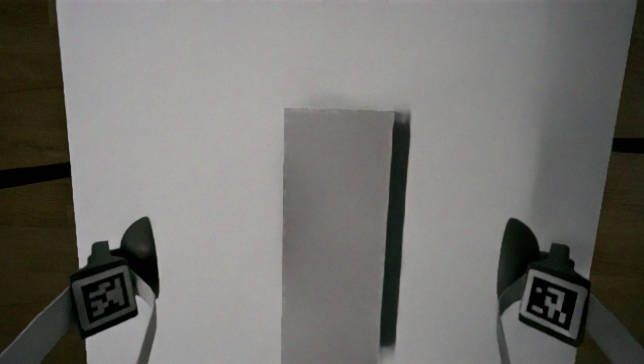

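Call:
{"method": "execute_actions", "body": {"actions": [{"r2":{"joints":{"lift_m":1.0}}}], "cameras": []}}

Call:
{"method": "execute_actions", "body": {"actions": [{"r2":{"joints":{"gripper_m":0.02}}}], "cameras": []}}

Call:
{"method": "execute_actions", "body": {"actions": [{"r2":{"joints":{"lift_m":1.09}}}], "cameras": []}}

Call:
{"method": "execute_actions", "body": {"actions": [{"r2":{"joints":{"arm_m":0}}}], "cameras": []}}

Call:
{"method": "execute_actions", "body": {"actions": [{"r2":{"base":{"rotate_rad":1.56},"joints":{"head_pan_rad":0}}}], "cameras": []}}

Call:
{"method": "execute_actions", "body": {"actions": [{"r2":{"base":{"translate_m":1.0}}}], "cameras": ["r2_head_camera"]}}

Scene clock: 163.87 s.
r1.base_odometry: x=-0.333 y=+1.789 heading=+2.346 (m, m, rad; r1's odometry frame)
r1.turned_by_wheels: +0.000 (rad since the last result)
r1.turned_by_imu: +0.000 (rad since the last result)
r1.base_tilt: forward=+0.4 right=-0.5 (deg)
r1.lidar_m: 2.17 2.49 1.50 1.96 2.04 2.42 2.06 0.78 0.57 0.55 0.57 0.79
r1.head_depth_mm: 1121 1152 563 808 645 568 - / 1164 509 577 800 621 567 - / 3143 3363 3623 866 660 564 - / 3305 3552 3781 863 659 562 893 / 587 633 685 749 655 578 949 / 494 536 588 656 714 858 1003 / 507 557 615 689 781 903 1068
r1.base_status: not commanded
r1.joint_positions: lift_m=+1.097 arm_m=+0.001 wrist_yaw_rad=+0.000 wrist_pitch_rad=-1.567 wrist_roll_rad=+1.574 gripper_m=+0.170 head_pan_rad=-1.293 head_tilt_rad=-0.494
r1.joint_status: not commanded
r1.motor_effort: left_wheel=-2(2) right_wheel=+2(2) lift_m=+34(34) arm_m=-4(4) wrist_yaw_rad=+0(0) wrist_pitch_rad=-2(2) wrist_roll_rad=-2(2) gripper_m=+0(1) head_pan_rad=-3(5) head_tilt_rad=-2(2) (%)
r1.hand_pose: x=-0.0215 y=-0.1230 z=+0.9793 quat_wxyz=(-0.001, -0.001, -0.708, -0.706) (m; r1's base frame)
r1.wrist_depth_mm: 525 742 - - - - - / 544 757 - - - - - / 543 769 - - - - - / 546 781 - - - - - / 565 866 - - - - - / - 872 - - - - - / 570 818 - - - - -
r2.base_odometry: x=+0.768 y=+0.640 heading=+2.040 (m, m, rad; r2's odometry frame)
r2.turned_by_wheels: +0.000 (rad since the last result)
r2.turned_by_imu: +0.000 (rad since the last result)
r2.base_tilt: forward=+0.8 right=+0.1 (deg)
r2.lidar_m: 2.11 2.44 2.39 2.31 2.41 2.52 2.17 0.79 0.58 0.56 0.59 0.80
r2.head_depth_mm: 2060 2106 2205 2266 2388 2151 1634 / 2172 2263 2312 2425 2514 2148 1646 / 2276 2385 2512 2581 2679 2144 1654 / 2443 2557 2688 2765 2852 2196 1668 / 2619 2724 2817 2988 3028 2206 1665 / 2754 2866 3047 3142 3036 2191 1669 / 2618 2691 2743 2792 2836 2213 1676
r2.base_status: not commanded
r2.joint_positions: lift_m=+1.000 arm_m=+0.505 wrist_yaw_rad=+0.001 wrist_pitch_rad=-1.545 wrist_roll_rad=+1.564 gripper_m=+0.170 head_pan_rad=+0.593 head_tilt_rad=-0.201
r2.joint_status: all done
r2.motor_effort: left_wheel=-2(2) right_wheel=+0(1) lift_m=+21(27) arm_m=+3(3) wrist_yaw_rad=-1(1) wrist_pitch_rad=-4(4) wrist_roll_rad=+2(2) gripper_m=+1(1) head_pan_rad=+3(3) head_tilt_rad=+1(1) (%)
r2.hand_pose: x=-0.0216 y=-0.6319 z=+0.8822 quat_wxyz=(+0.003, +0.002, -0.716, -0.698) (m; r2's base frame)
r2.wrist_depth_mm: 169 167 166 165 163 162 161 / 173 172 170 168 167 165 165 / 177 176 174 141 140 169 168 / 183 180 178 144 145 173 172 / 187 186 183 148 148 178 175 / 191 190 187 152 152 184 180 / 198 195 193 155 157 188 186
r3.base_odometry: x=+0.000 y=+0.000 heading=+0.000 (m, m, rad; r3's odometry frame)
r3.turned_by_wheels: +0.000 (rad since the last result)
r3.turned_by_imu: +0.001 (rad since the last result)
r3.base_tilt: forward=-0.5 right=-0.9 (deg)
r3.lidar_m: 3.02 1.83 1.60 1.36 0.82 0.73 0.73 0.87 1.20 1.20 1.29 0.96
r3.head_depth_mm: 2060 3293 3760 3807 3846 3093 2103 / 2052 3165 3919 3967 3942 3091 2126 / 2050 3171 - - - 3162 2120 / 2019 3130 - - - 3171 2132 / 1981 2851 3994 3937 3802 3198 2153 / 1979 2972 3155 3150 3101 2937 2179 / 1793 2558 2624 2606 2567 2512 2204
r3.base_status: not commanded
r3.joint_positions: lift_m=+0.335 arm_m=-0.003 wrist_yaw_rad=+2.927 wrist_pitch_rad=-0.510 wrist_roll_rad=+0.019 gripper_m=+0.037 head_pan_rad=+0.014 head_tilt_rad=-0.002
r3.joint_status: not commanded
r3.motor_effort: left_wheel=+0(0) right_wheel=+0(1) lift_m=+19(19) arm_m=+0(0) wrist_yaw_rad=+0(0) wrist_pitch_rad=+3(4) wrist_roll_rad=+0(0) gripper_m=-1(1) head_pan_rad=+0(1) head_tilt_rad=+2(2) (%)
r3.hand_pose: x=+0.0238 y=+0.0646 z=+0.3272 quat_wxyz=(+0.252, +0.705, +0.102, +0.655) (m; r3's base frame)
r3.wrist_depth_mm: - - - - - - - / 766 - - - - - - / 753 - 794 824 854 874 882 / 658 - 691 686 689 717 722 / 572 569 - 590 605 601 610 / 491 509 - 510 521 522 538 / - - - 463 461 470 466
pictures: none
No camera images: the call's "cameras" was empty. Leave "cameras" out to get every camera's image.

Scene clock: 165.87 s.
r1.base_odometry: x=-0.333 y=+1.789 heading=+2.346 (m, m, rad; r1's odometry frame)
r1.turned_by_wheels: +0.000 (rad since the last result)
r1.turned_by_imu: +0.000 (rad since the last result)
r1.base_tilt: forward=+0.4 right=-0.4 (deg)
r1.lidar_m: 2.17 2.49 1.50 1.96 2.03 2.42 2.07 0.78 0.57 0.55 0.57 0.79
r1.head_depth_mm: 1129 509 565 840 645 568 - / 1162 505 573 836 641 566 - / 3148 3428 3633 868 660 564 - / 3243 3564 3754 865 659 563 897 / 588 633 686 749 656 578 950 / 496 536 588 656 716 856 1004 / 509 556 615 689 782 900 1062
r1.base_status: not commanded
r1.joint_positions: lift_m=+1.097 arm_m=+0.001 wrist_yaw_rad=+0.000 wrist_pitch_rad=-1.567 wrist_roll_rad=+1.574 gripper_m=+0.170 head_pan_rad=-1.293 head_tilt_rad=-0.494
r1.joint_status: not commanded
r1.motor_effort: left_wheel=-2(2) right_wheel=+2(2) lift_m=+34(34) arm_m=-4(4) wrist_yaw_rad=+1(0) wrist_pitch_rad=-2(2) wrist_roll_rad=-2(2) gripper_m=+0(1) head_pan_rad=-3(4) head_tilt_rad=-2(2) (%)
r1.hand_pose: x=-0.0215 y=-0.1230 z=+0.9793 quat_wxyz=(-0.001, -0.001, -0.708, -0.706) (m; r1's base frame)
r1.wrist_depth_mm: 526 735 - - - - - / 530 780 - - - - - / 548 787 - - - - - / 557 785 - - - - - / 564 851 - - - - - / - 876 - - - - - / 573 817 - - - - -
r2.base_odometry: x=+0.768 y=+0.640 heading=+2.040 (m, m, rad; r2's odometry frame)
r2.turned_by_wheels: +0.000 (rad since the last result)
r2.turned_by_imu: +0.000 (rad since the last result)
r2.base_tilt: forward=+0.9 right=-0.1 (deg)
r2.lidar_m: 2.11 2.44 2.40 2.31 2.40 2.51 2.16 0.80 0.58 0.56 0.59 0.81
r2.head_depth_mm: 2060 2142 2197 2293 2399 2132 1643 / 2196 2267 2307 2448 2533 2165 1643 / 2295 2388 2479 2622 2704 2177 1642 / 2453 2530 2653 2784 2877 2159 1655 / 2578 2700 2820 2997 3031 2186 1665 / 2749 2887 3025 3154 3054 2186 1673 / 2642 2669 2756 2819 2848 2191 1688
r2.base_status: not commanded
r2.joint_positions: lift_m=+1.000 arm_m=+0.505 wrist_yaw_rad=+0.001 wrist_pitch_rad=-1.553 wrist_roll_rad=+1.566 gripper_m=+0.021 head_pan_rad=+0.593 head_tilt_rad=-0.201
r2.joint_status: all done
r2.motor_effort: left_wheel=-2(1) right_wheel=+1(1) lift_m=+16(21) arm_m=+3(3) wrist_yaw_rad=+0(1) wrist_pitch_rad=+0(4) wrist_roll_rad=+1(2) gripper_m=-24(100) head_pan_rad=+3(2) head_tilt_rad=+0(1) (%)
r2.hand_pose: x=-0.0216 y=-0.6299 z=+0.8825 quat_wxyz=(+0.002, +0.002, -0.713, -0.701) (m; r2's base frame)
r2.wrist_depth_mm: 171 169 168 167 166 165 164 / 174 174 172 170 170 168 167 / 178 180 176 143 144 173 171 / 185 182 180 147 148 177 175 / 188 188 169 151 150 182 181 / 194 192 156 155 154 185 185 / 200 199 196 159 189 192 190
r3.base_odometry: x=+0.000 y=+0.000 heading=+0.000 (m, m, rad; r3's odometry frame)
r3.turned_by_wheels: +0.000 (rad since the last result)
r3.turned_by_imu: +0.000 (rad since the last result)
r3.base_tilt: forward=-0.5 right=-0.7 (deg)
r3.lidar_m: 3.03 1.83 1.61 1.36 0.82 0.73 0.73 0.87 1.20 1.20 1.29 0.96
r3.head_depth_mm: 2047 3278 3801 3765 3899 3067 2088 / 2048 3204 - 3948 3971 3126 2115 / 2041 3160 - - - 3109 2122 / 2025 3125 - - - 3178 2140 / 1993 2855 - 3803 3882 3154 2183 / 1986 2942 3192 3163 3049 2929 2189 / 1783 2581 2659 2630 2540 2519 2203
r3.base_status: not commanded
r3.joint_positions: lift_m=+0.335 arm_m=-0.003 wrist_yaw_rad=+2.927 wrist_pitch_rad=-0.510 wrist_roll_rad=+0.019 gripper_m=+0.037 head_pan_rad=+0.014 head_tilt_rad=-0.002
r3.joint_status: not commanded
r3.motor_effort: left_wheel=+0(0) right_wheel=+0(1) lift_m=+19(19) arm_m=+0(0) wrist_yaw_rad=+1(0) wrist_pitch_rad=+4(3) wrist_roll_rad=+0(0) gripper_m=-1(1) head_pan_rad=+0(0) head_tilt_rad=+2(3) (%)
r3.hand_pose: x=+0.0238 y=+0.0646 z=+0.3272 quat_wxyz=(+0.252, +0.705, +0.102, +0.655) (m; r3's base frame)
r3.wrist_depth_mm: - - - - - - - / 793 - - - - - - / 750 - 800 835 836 857 882 / 660 - 671 684 679 697 731 / 567 573 - 590 593 604 608 / 503 506 - 524 524 521 537 / - - - 451 461 463 472
pictures: none
No camera images: the call's "cameras" was empty. Leave "cameras" out to get every camera's image.

Scene clock: 167.53 s.
r1.base_odometry: x=-0.333 y=+1.789 heading=+2.346 (m, m, rad; r1's odometry frame)
r1.turned_by_wheels: +0.000 (rad since the last result)
r1.turned_by_imu: +0.000 (rad since the last result)
r1.base_tilt: forward=+0.3 right=-0.6 (deg)
r1.lidar_m: 2.17 2.49 1.50 1.96 2.04 2.42 2.06 0.78 0.57 0.55 0.57 0.79
r1.head_depth_mm: 455 486 545 613 677 569 - / 464 566 3206 631 664 566 - / 3143 3428 3592 867 660 565 - / 3267 3572 3735 864 659 563 895 / 587 633 686 749 656 578 949 / 495 536 589 655 713 856 1003 / 508 557 616 689 779 903 1067
r1.base_status: not commanded
r1.joint_positions: lift_m=+1.097 arm_m=+0.001 wrist_yaw_rad=+0.000 wrist_pitch_rad=-1.567 wrist_roll_rad=+1.574 gripper_m=+0.170 head_pan_rad=-1.293 head_tilt_rad=-0.494
r1.joint_status: not commanded
r1.motor_effort: left_wheel=-2(2) right_wheel=+2(2) lift_m=+34(34) arm_m=-3(4) wrist_yaw_rad=-1(1) wrist_pitch_rad=-1(1) wrist_roll_rad=-2(2) gripper_m=-1(0) head_pan_rad=-4(4) head_tilt_rad=-2(3) (%)
r1.hand_pose: x=-0.0215 y=-0.1230 z=+0.9793 quat_wxyz=(-0.001, -0.001, -0.708, -0.706) (m; r1's base frame)
r1.wrist_depth_mm: 525 745 - - - - - / 533 765 - - - - - / 549 770 - - - - - / 556 802 - - - - - / 549 861 - - - - - / - 880 - - - - - / 584 813 - - - - -
r2.base_odometry: x=+0.768 y=+0.640 heading=+2.040 (m, m, rad; r2's odometry frame)
r2.turned_by_wheels: +0.000 (rad since the last result)
r2.turned_by_imu: +0.000 (rad since the last result)
r2.base_tilt: forward=+0.9 right=+0.1 (deg)
r2.lidar_m: 2.11 2.45 2.40 2.31 2.40 2.51 2.16 0.80 0.58 0.56 0.59 0.80
r2.head_depth_mm: 2041 2127 2198 2288 2370 2139 1645 / 2153 2253 2342 2443 2532 2152 1646 / 2284 2400 2476 2593 2692 2154 1656 / 2453 2522 2657 2783 2817 2176 1649 / 2559 2697 2834 3030 3043 2175 1661 / 2781 2870 2992 3182 3047 2214 1671 / 2653 2673 2738 2796 2813 2209 1682
r2.base_status: not commanded
r2.joint_positions: lift_m=+1.090 arm_m=+0.505 wrist_yaw_rad=+0.001 wrist_pitch_rad=-1.548 wrist_roll_rad=+1.566 gripper_m=+0.024 head_pan_rad=+0.593 head_tilt_rad=-0.201
r2.joint_status: all done
r2.motor_effort: left_wheel=-1(3) right_wheel=+1(1) lift_m=+35(41) arm_m=+3(3) wrist_yaw_rad=-1(1) wrist_pitch_rad=-3(3) wrist_roll_rad=+1(1) gripper_m=-21(24) head_pan_rad=+3(3) head_tilt_rad=+0(1) (%)
r2.hand_pose: x=-0.0216 y=-0.6311 z=+0.9717 quat_wxyz=(+0.002, +0.002, -0.715, -0.699) (m; r2's base frame)
r2.wrist_depth_mm: - 252 251 250 249 244 245 / - 257 255 254 254 249 250 / - 264 264 140 141 258 258 / 911 271 271 143 145 263 264 / - 278 152 148 149 272 - / - 285 155 155 153 276 - / - 295 291 159 281 282 -
r3.base_odometry: x=+0.000 y=+0.000 heading=+0.000 (m, m, rad; r3's odometry frame)
r3.turned_by_wheels: +0.000 (rad since the last result)
r3.turned_by_imu: +0.000 (rad since the last result)
r3.base_tilt: forward=-0.5 right=-0.7 (deg)
r3.lidar_m: 3.02 1.83 1.60 1.35 0.82 0.73 0.73 0.87 1.20 1.20 1.29 0.96
r3.head_depth_mm: 2079 3252 3782 3819 3850 3067 2086 / 2056 3239 3966 3906 3912 3127 2112 / 2051 3175 - - - 3125 2139 / 2025 3117 - - - 3181 2162 / 2011 2858 3984 3889 3813 3218 2124 / 1954 2939 3146 3146 3086 2968 2196 / 1776 2569 2650 2597 2584 2532 2217
r3.base_status: not commanded
r3.joint_positions: lift_m=+0.335 arm_m=-0.003 wrist_yaw_rad=+2.927 wrist_pitch_rad=-0.510 wrist_roll_rad=+0.019 gripper_m=+0.037 head_pan_rad=+0.014 head_tilt_rad=-0.002
r3.joint_status: not commanded
r3.motor_effort: left_wheel=+0(0) right_wheel=-1(1) lift_m=+19(19) arm_m=+0(0) wrist_yaw_rad=+0(0) wrist_pitch_rad=+3(4) wrist_roll_rad=+0(0) gripper_m=-1(1) head_pan_rad=+0(1) head_tilt_rad=+3(2) (%)
r3.hand_pose: x=+0.0238 y=+0.0646 z=+0.3272 quat_wxyz=(+0.252, +0.705, +0.102, +0.655) (m; r3's base frame)
r3.wrist_depth_mm: - - - - - - - / 800 - - - - - - / 756 - 819 833 815 843 862 / 668 - 688 697 708 704 698 / 569 571 - 581 596 592 619 / 494 506 - 508 519 524 530 / - - - 458 456 468 466
pictures: none
No camera images: the call's "cameras" was empty. Leave "cameras" out to get every camera's image.

Scene clock: 172.43 s.
r1.base_odometry: x=-0.333 y=+1.789 heading=+2.346 (m, m, rad; r1's odometry frame)
r1.turned_by_wheels: +0.000 (rad since the last result)
r1.turned_by_imu: +0.000 (rad since the last result)
r1.base_tilt: forward=+0.4 right=-0.5 (deg)
r1.lidar_m: 2.17 2.50 1.50 1.96 2.04 2.42 2.06 0.78 0.57 0.55 0.57 0.79
r1.head_depth_mm: 905 1181 3411 2652 678 569 - / 1081 3337 3421 873 665 567 - / 3199 3476 3655 868 661 564 - / 3248 3554 3716 863 659 564 896 / 588 633 687 748 656 579 950 / 495 536 588 655 715 859 1000 / 508 557 616 688 782 902 1066
r1.base_status: not commanded
r1.joint_positions: lift_m=+1.097 arm_m=+0.001 wrist_yaw_rad=+0.000 wrist_pitch_rad=-1.567 wrist_roll_rad=+1.574 gripper_m=+0.170 head_pan_rad=-1.293 head_tilt_rad=-0.494
r1.joint_status: not commanded
r1.motor_effort: left_wheel=-1(1) right_wheel=+2(2) lift_m=+34(34) arm_m=-4(3) wrist_yaw_rad=+1(1) wrist_pitch_rad=-2(1) wrist_roll_rad=-2(2) gripper_m=+0(1) head_pan_rad=-4(4) head_tilt_rad=-2(2) (%)
r1.hand_pose: x=-0.0215 y=-0.1230 z=+0.9793 quat_wxyz=(-0.001, -0.001, -0.708, -0.706) (m; r1's base frame)
r1.wrist_depth_mm: 520 742 - - - - - / 540 764 - - - - - / 543 765 - - - - - / 558 784 - - - - - / 545 890 - - - - - / - 892 - - - - - / 574 851 - - - - -
r2.base_odometry: x=+0.768 y=+0.640 heading=+2.040 (m, m, rad; r2's odometry frame)
r2.turned_by_wheels: +0.000 (rad since the last result)
r2.turned_by_imu: +0.000 (rad since the last result)
r2.base_tilt: forward=+0.7 right=+0.1 (deg)
r2.lidar_m: 2.11 2.44 2.39 2.31 2.41 2.52 2.17 0.79 0.58 0.56 0.59 0.81
r2.head_depth_mm: 2057 2120 2209 2281 2375 2141 1643 / 2154 2243 2323 2422 2523 2165 1645 / 2281 2378 2478 2612 2680 2155 1644 / 2428 2556 2673 2802 2844 2180 1655 / 2590 2731 2862 3045 3043 2188 1667 / 2768 2907 2975 3155 3055 2205 1677 / 2650 2670 2721 2790 2821 2207 1681
r2.base_status: not commanded
r2.joint_positions: lift_m=+1.090 arm_m=+0.000 wrist_yaw_rad=+0.001 wrist_pitch_rad=-1.547 wrist_roll_rad=+1.566 gripper_m=+0.024 head_pan_rad=+0.593 head_tilt_rad=-0.201
r2.joint_status: all done
r2.motor_effort: left_wheel=-1(1) right_wheel=+0(0) lift_m=+34(34) arm_m=-3(1) wrist_yaw_rad=-1(1) wrist_pitch_rad=-3(3) wrist_roll_rad=+2(2) gripper_m=-20(21) head_pan_rad=+3(3) head_tilt_rad=+1(1) (%)
r2.hand_pose: x=-0.0216 y=-0.1269 z=+0.9717 quat_wxyz=(+0.002, +0.002, -0.715, -0.699) (m; r2's base frame)
r2.wrist_depth_mm: 521 759 - - - - - / 511 757 - - - - - / 519 773 - 139 140 - - / 529 748 - 144 146 - - / 520 771 151 149 149 - - / 524 721 155 154 153 - - / 537 871 - 159 - - -
r3.base_odometry: x=+0.000 y=+0.000 heading=+0.000 (m, m, rad; r3's odometry frame)
r3.turned_by_wheels: +0.000 (rad since the last result)
r3.turned_by_imu: +0.001 (rad since the last result)
r3.base_tilt: forward=-0.5 right=-0.7 (deg)
r3.lidar_m: 3.03 1.84 1.61 1.36 0.82 0.73 0.73 0.87 1.20 1.20 1.30 0.96
r3.head_depth_mm: 2045 3231 3762 3879 3864 3005 2075 / 2037 3210 3894 3999 4000 3043 2116 / 2048 3187 - - - 3059 2109 / 2008 3119 - - - 3141 2156 / 1984 2832 3999 3882 3819 3224 2172 / 1969 2954 3179 3133 3083 2962 2186 / 1785 2602 2635 2619 2574 2541 2191
r3.base_status: not commanded
r3.joint_positions: lift_m=+0.335 arm_m=-0.003 wrist_yaw_rad=+2.927 wrist_pitch_rad=-0.510 wrist_roll_rad=+0.019 gripper_m=+0.037 head_pan_rad=+0.014 head_tilt_rad=-0.002
r3.joint_status: not commanded
r3.motor_effort: left_wheel=+0(0) right_wheel=-1(1) lift_m=+19(19) arm_m=+0(0) wrist_yaw_rad=+1(1) wrist_pitch_rad=+3(4) wrist_roll_rad=+0(0) gripper_m=-1(1) head_pan_rad=+0(1) head_tilt_rad=+3(3) (%)
r3.hand_pose: x=+0.0238 y=+0.0646 z=+0.3272 quat_wxyz=(+0.252, +0.705, +0.102, +0.655) (m; r3's base frame)
r3.wrist_depth_mm: - - - - - - - / 783 - - - - - - / 753 - 801 830 840 876 865 / 664 - 677 699 706 702 725 / 571 560 - 584 600 609 606 / 495 519 - 512 521 526 528 / - - - 457 461 463 468
pictures: none
No camera images: the call's "cameras" was empty. Leave "cameras" out to get every camera's image.

Scene clock: 175.90 s.
r1.base_odometry: x=-0.333 y=+1.789 heading=+2.346 (m, m, rad; r1's odometry frame)
r1.turned_by_wheels: +0.000 (rad since the last result)
r1.turned_by_imu: +0.000 (rad since the last result)
r1.base_tilt: forward=+0.4 right=-0.5 (deg)
r1.lidar_m: 2.16 2.50 1.51 1.96 2.04 2.43 2.06 0.78 0.57 0.55 0.57 0.79
r1.head_depth_mm: 972 3291 3448 2636 680 567 - / 972 3278 3411 872 663 567 - / 3173 3458 3652 868 664 564 - / 3267 3557 3742 862 660 562 892 / 587 632 686 748 656 578 951 / 495 537 589 657 715 858 1004 / 508 557 616 689 781 903 1064
r1.base_status: not commanded
r1.joint_positions: lift_m=+1.097 arm_m=+0.001 wrist_yaw_rad=+0.000 wrist_pitch_rad=-1.567 wrist_roll_rad=+1.574 gripper_m=+0.170 head_pan_rad=-1.293 head_tilt_rad=-0.494
r1.joint_status: not commanded
r1.motor_effort: left_wheel=-1(1) right_wheel=+2(2) lift_m=+34(35) arm_m=-4(4) wrist_yaw_rad=-1(1) wrist_pitch_rad=-2(1) wrist_roll_rad=-2(2) gripper_m=+0(1) head_pan_rad=-4(4) head_tilt_rad=-3(2) (%)
r1.hand_pose: x=-0.0215 y=-0.1230 z=+0.9793 quat_wxyz=(-0.001, -0.001, -0.708, -0.706) (m; r1's base frame)
r1.wrist_depth_mm: 517 750 - - - - - / 546 759 - - - - - / 544 763 - - - - - / 553 809 - - - - - / 558 859 - - - - - / - 871 - - - - - / 563 826 - - - - -
r2.base_odometry: x=+0.768 y=+0.640 heading=-2.684 (m, m, rad; r2's odometry frame)
r2.turned_by_wheels: +1.560 (rad since the last result)
r2.turned_by_imu: +1.584 (rad since the last result)
r2.base_tilt: forward=+0.9 right=+0.1 (deg)
r2.lidar_m: 2.31 2.41 2.52 2.14 0.79 0.58 0.56 0.59 0.81 2.25 2.44 2.40
r2.head_depth_mm: 2053 2150 2214 2317 2447 2143 1650 / 2056 1940 2249 2329 2406 2167 1651 / 2049 1949 - 2337 2428 2155 1662 / 2048 1930 - 2323 2414 2187 1659 / 2034 1931 - 2306 2413 2188 1660 / 2024 2095 2201 2294 2370 2182 1681 / 2027 2089 2188 2291 2398 2209 1683
r2.base_status: done
r2.joint_positions: lift_m=+1.090 arm_m=+0.000 wrist_yaw_rad=+0.001 wrist_pitch_rad=-1.547 wrist_roll_rad=+1.566 gripper_m=+0.024 head_pan_rad=+0.007 head_tilt_rad=-0.201
r2.joint_status: all done
r2.motor_effort: left_wheel=-2(6) right_wheel=+2(3) lift_m=+34(34) arm_m=-3(3) wrist_yaw_rad=-1(1) wrist_pitch_rad=-3(3) wrist_roll_rad=+1(2) gripper_m=-21(21) head_pan_rad=-3(33) head_tilt_rad=+1(2) (%)
r2.hand_pose: x=-0.0216 y=-0.1269 z=+0.9717 quat_wxyz=(+0.002, +0.002, -0.715, -0.699) (m; r2's base frame)
r2.wrist_depth_mm: - - - - - - - / - - - - - - - / - - - 140 140 - - / - - - 144 146 - - / - - 151 149 149 - - / - - 155 154 153 - - / - - - 159 - - -
r3.base_odometry: x=+0.000 y=+0.000 heading=+0.000 (m, m, rad; r3's odometry frame)
r3.turned_by_wheels: +0.000 (rad since the last result)
r3.turned_by_imu: +0.000 (rad since the last result)
r3.base_tilt: forward=-0.6 right=-0.7 (deg)
r3.lidar_m: 3.01 1.83 1.61 1.35 0.82 0.73 0.73 0.87 1.20 1.20 1.29 0.97
r3.head_depth_mm: 2074 3278 3801 3849 3763 3080 2113 / 2048 3258 3959 3933 3956 3071 2113 / 2030 3166 - - - 3085 2147 / 1998 3142 - - - 3176 2166 / 2001 2845 3976 3889 3831 3195 2163 / 1972 2945 3171 3133 3054 2894 2183 / 1762 2552 2614 2593 2582 2523 2194
r3.base_status: not commanded
r3.joint_positions: lift_m=+0.335 arm_m=-0.003 wrist_yaw_rad=+2.927 wrist_pitch_rad=-0.510 wrist_roll_rad=+0.019 gripper_m=+0.037 head_pan_rad=+0.014 head_tilt_rad=-0.002
r3.joint_status: not commanded
r3.motor_effort: left_wheel=+1(0) right_wheel=-1(1) lift_m=+19(19) arm_m=+0(0) wrist_yaw_rad=+1(1) wrist_pitch_rad=+3(4) wrist_roll_rad=+0(0) gripper_m=-1(1) head_pan_rad=+1(0) head_tilt_rad=+3(3) (%)
r3.hand_pose: x=+0.0238 y=+0.0646 z=+0.3272 quat_wxyz=(+0.252, +0.705, +0.102, +0.655) (m; r3's base frame)
r3.wrist_depth_mm: - - - - - - - / 791 - - - - - - / 763 - 820 818 854 879 884 / 653 - 685 709 690 705 716 / 564 557 - 584 594 597 609 / 498 506 - 512 521 532 529 / - - - 452 461 463 464
pictures: none
No camera images: the call's "cameras" was empty. Leave "cameras" out to get every camera's image.

Scene clock: 187.47 s.
r1.base_odometry: x=-0.333 y=+1.789 heading=+2.346 (m, m, rad; r1's odometry frame)
r1.turned_by_wheels: +0.000 (rad since the last result)
r1.turned_by_imu: +0.001 (rad since the last result)
r1.base_tilt: forward=+0.4 right=-0.6 (deg)
r1.lidar_m: 2.17 2.50 1.50 1.96 2.04 2.43 2.06 0.78 0.57 0.55 0.57 0.79
r1.head_depth_mm: 1865 3270 3436 2328 678 569 - / 3105 3331 3545 874 665 566 - / 3164 3424 3628 869 661 564 - / 3256 3561 3730 865 659 563 897 / 588 633 687 750 657 579 949 / 494 537 588 656 713 857 1004 / 508 557 616 689 780 901 1065
r1.base_status: not commanded
r1.joint_positions: lift_m=+1.097 arm_m=+0.001 wrist_yaw_rad=+0.000 wrist_pitch_rad=-1.567 wrist_roll_rad=+1.574 gripper_m=+0.170 head_pan_rad=-1.293 head_tilt_rad=-0.494
r1.joint_status: not commanded
r1.motor_effort: left_wheel=-1(2) right_wheel=+2(2) lift_m=+34(35) arm_m=-4(4) wrist_yaw_rad=+0(0) wrist_pitch_rad=-1(2) wrist_roll_rad=-2(2) gripper_m=+0(0) head_pan_rad=-3(3) head_tilt_rad=-2(2) (%)
r1.hand_pose: x=-0.0215 y=-0.1230 z=+0.9793 quat_wxyz=(-0.001, -0.001, -0.708, -0.706) (m; r1's base frame)
r1.wrist_depth_mm: 517 746 - - - - - / 535 742 - - - - - / 553 774 - - - - - / 551 779 - - - - - / 562 873 - - - - - / - 881 - - - - - / 575 818 - - - - -
r2.base_odometry: x=-0.129 y=+0.197 heading=-2.684 (m, m, rad; r2's odometry frame)
r2.turned_by_wheels: +0.000 (rad since the last result)
r2.turned_by_imu: +0.000 (rad since the last result)
r2.base_tilt: forward=+1.0 right=+0.1 (deg)
r2.lidar_m: 1.31 1.36 1.87 2.42 2.22 1.62 1.57 1.63 2.21 2.36 1.82 1.36
r2.head_depth_mm: 961 1294 - 1603 1351 1425 1483 / 957 3945 - - 1355 1417 1479 / 954 - - - 1352 1419 1484 / 957 3989 - - 1357 1401 1471 / 955 3976 - - 1347 1402 1474 / 947 1244 - 1529 1332 1398 1460 / 950 1171 1219 1272 1324 1399 1459
r2.base_status: done
r2.joint_positions: lift_m=+1.090 arm_m=+0.000 wrist_yaw_rad=+0.001 wrist_pitch_rad=-1.547 wrist_roll_rad=+1.566 gripper_m=+0.024 head_pan_rad=+0.007 head_tilt_rad=-0.201
r2.joint_status: not commanded
r2.motor_effort: left_wheel=-2(2) right_wheel=+0(5) lift_m=+34(34) arm_m=-3(3) wrist_yaw_rad=-1(1) wrist_pitch_rad=-3(3) wrist_roll_rad=+2(2) gripper_m=-21(21) head_pan_rad=-3(3) head_tilt_rad=+1(1) (%)
r2.hand_pose: x=-0.0216 y=-0.1269 z=+0.9717 quat_wxyz=(+0.002, +0.002, -0.715, -0.699) (m; r2's base frame)
r2.wrist_depth_mm: - - - - - - - / - - - - - - - / - - - 140 140 - - / - - - 144 146 - - / - - 151 148 149 - - / - - 154 153 153 - - / - - - 159 - - -
r3.base_odometry: x=+0.000 y=+0.000 heading=+0.000 (m, m, rad; r3's odometry frame)
r3.turned_by_wheels: +0.000 (rad since the last result)
r3.turned_by_imu: +0.001 (rad since the last result)
r3.base_tilt: forward=-0.4 right=-0.7 (deg)
r3.lidar_m: 3.04 1.84 1.61 1.35 0.82 0.73 0.73 0.87 1.20 1.20 1.29 0.96
r3.head_depth_mm: 2059 3281 3798 3842 3846 3020 2108 / 2043 3188 3880 3972 3945 3069 2105 / 2020 3175 - - - 3123 2118 / 2009 3108 - - - 3186 2145 / 1994 2884 - 3870 3803 3228 2180 / 1957 2954 3133 3102 3086 2934 2185 / 1776 2553 2632 2601 2560 2548 2225
r3.base_status: not commanded
r3.joint_positions: lift_m=+0.335 arm_m=-0.003 wrist_yaw_rad=+2.927 wrist_pitch_rad=-0.510 wrist_roll_rad=+0.019 gripper_m=+0.037 head_pan_rad=+0.014 head_tilt_rad=-0.002
r3.joint_status: not commanded
r3.motor_effort: left_wheel=+0(0) right_wheel=-1(0) lift_m=+19(19) arm_m=+0(0) wrist_yaw_rad=+1(0) wrist_pitch_rad=+4(3) wrist_roll_rad=+0(0) gripper_m=-1(0) head_pan_rad=+0(1) head_tilt_rad=+2(2) (%)
r3.hand_pose: x=+0.0238 y=+0.0646 z=+0.3272 quat_wxyz=(+0.252, +0.705, +0.102, +0.655) (m; r3's base frame)
r3.wrist_depth_mm: - - - - - - - / 789 - - - - - - / 769 - 811 811 843 858 858 / 653 - 687 677 700 713 719 / 558 582 - 592 599 603 610 / 499 505 - 509 514 530 531 / - - - 458 456 462 470
pictures: r2_head_camera (sideways: a quarter turn clockwise sets it upright)
camera_calibration (this result's frames):
r2_head_camera: T_world_to_cam=[[-0.199016, 0.0483356, -0.978803, 1.29392], [0.049131, 0.998019, 0.039295, -0.0548183], [0.978764, -0.0402692, -0.200997, 0.212831], [0, 0, 0, 1]] pos_world=[0.0518937, 0.000737597, 1.31143]
Images, in order (width x height): r2_head_camera 896x504.

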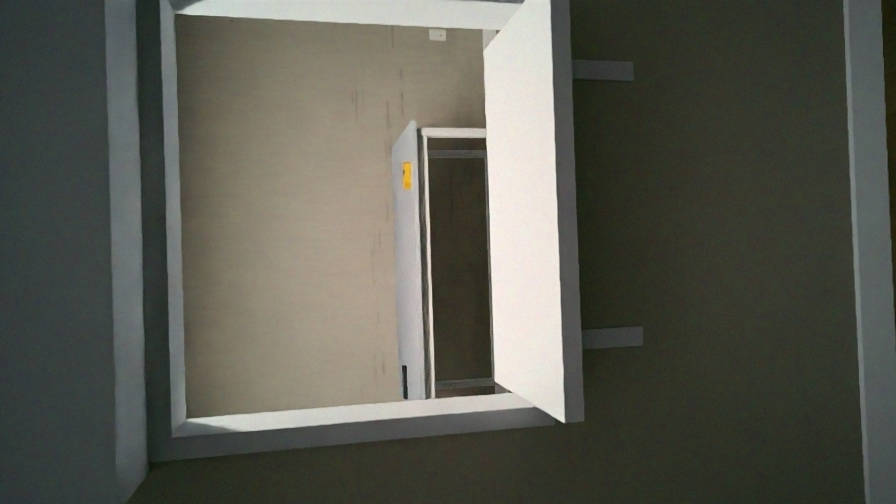

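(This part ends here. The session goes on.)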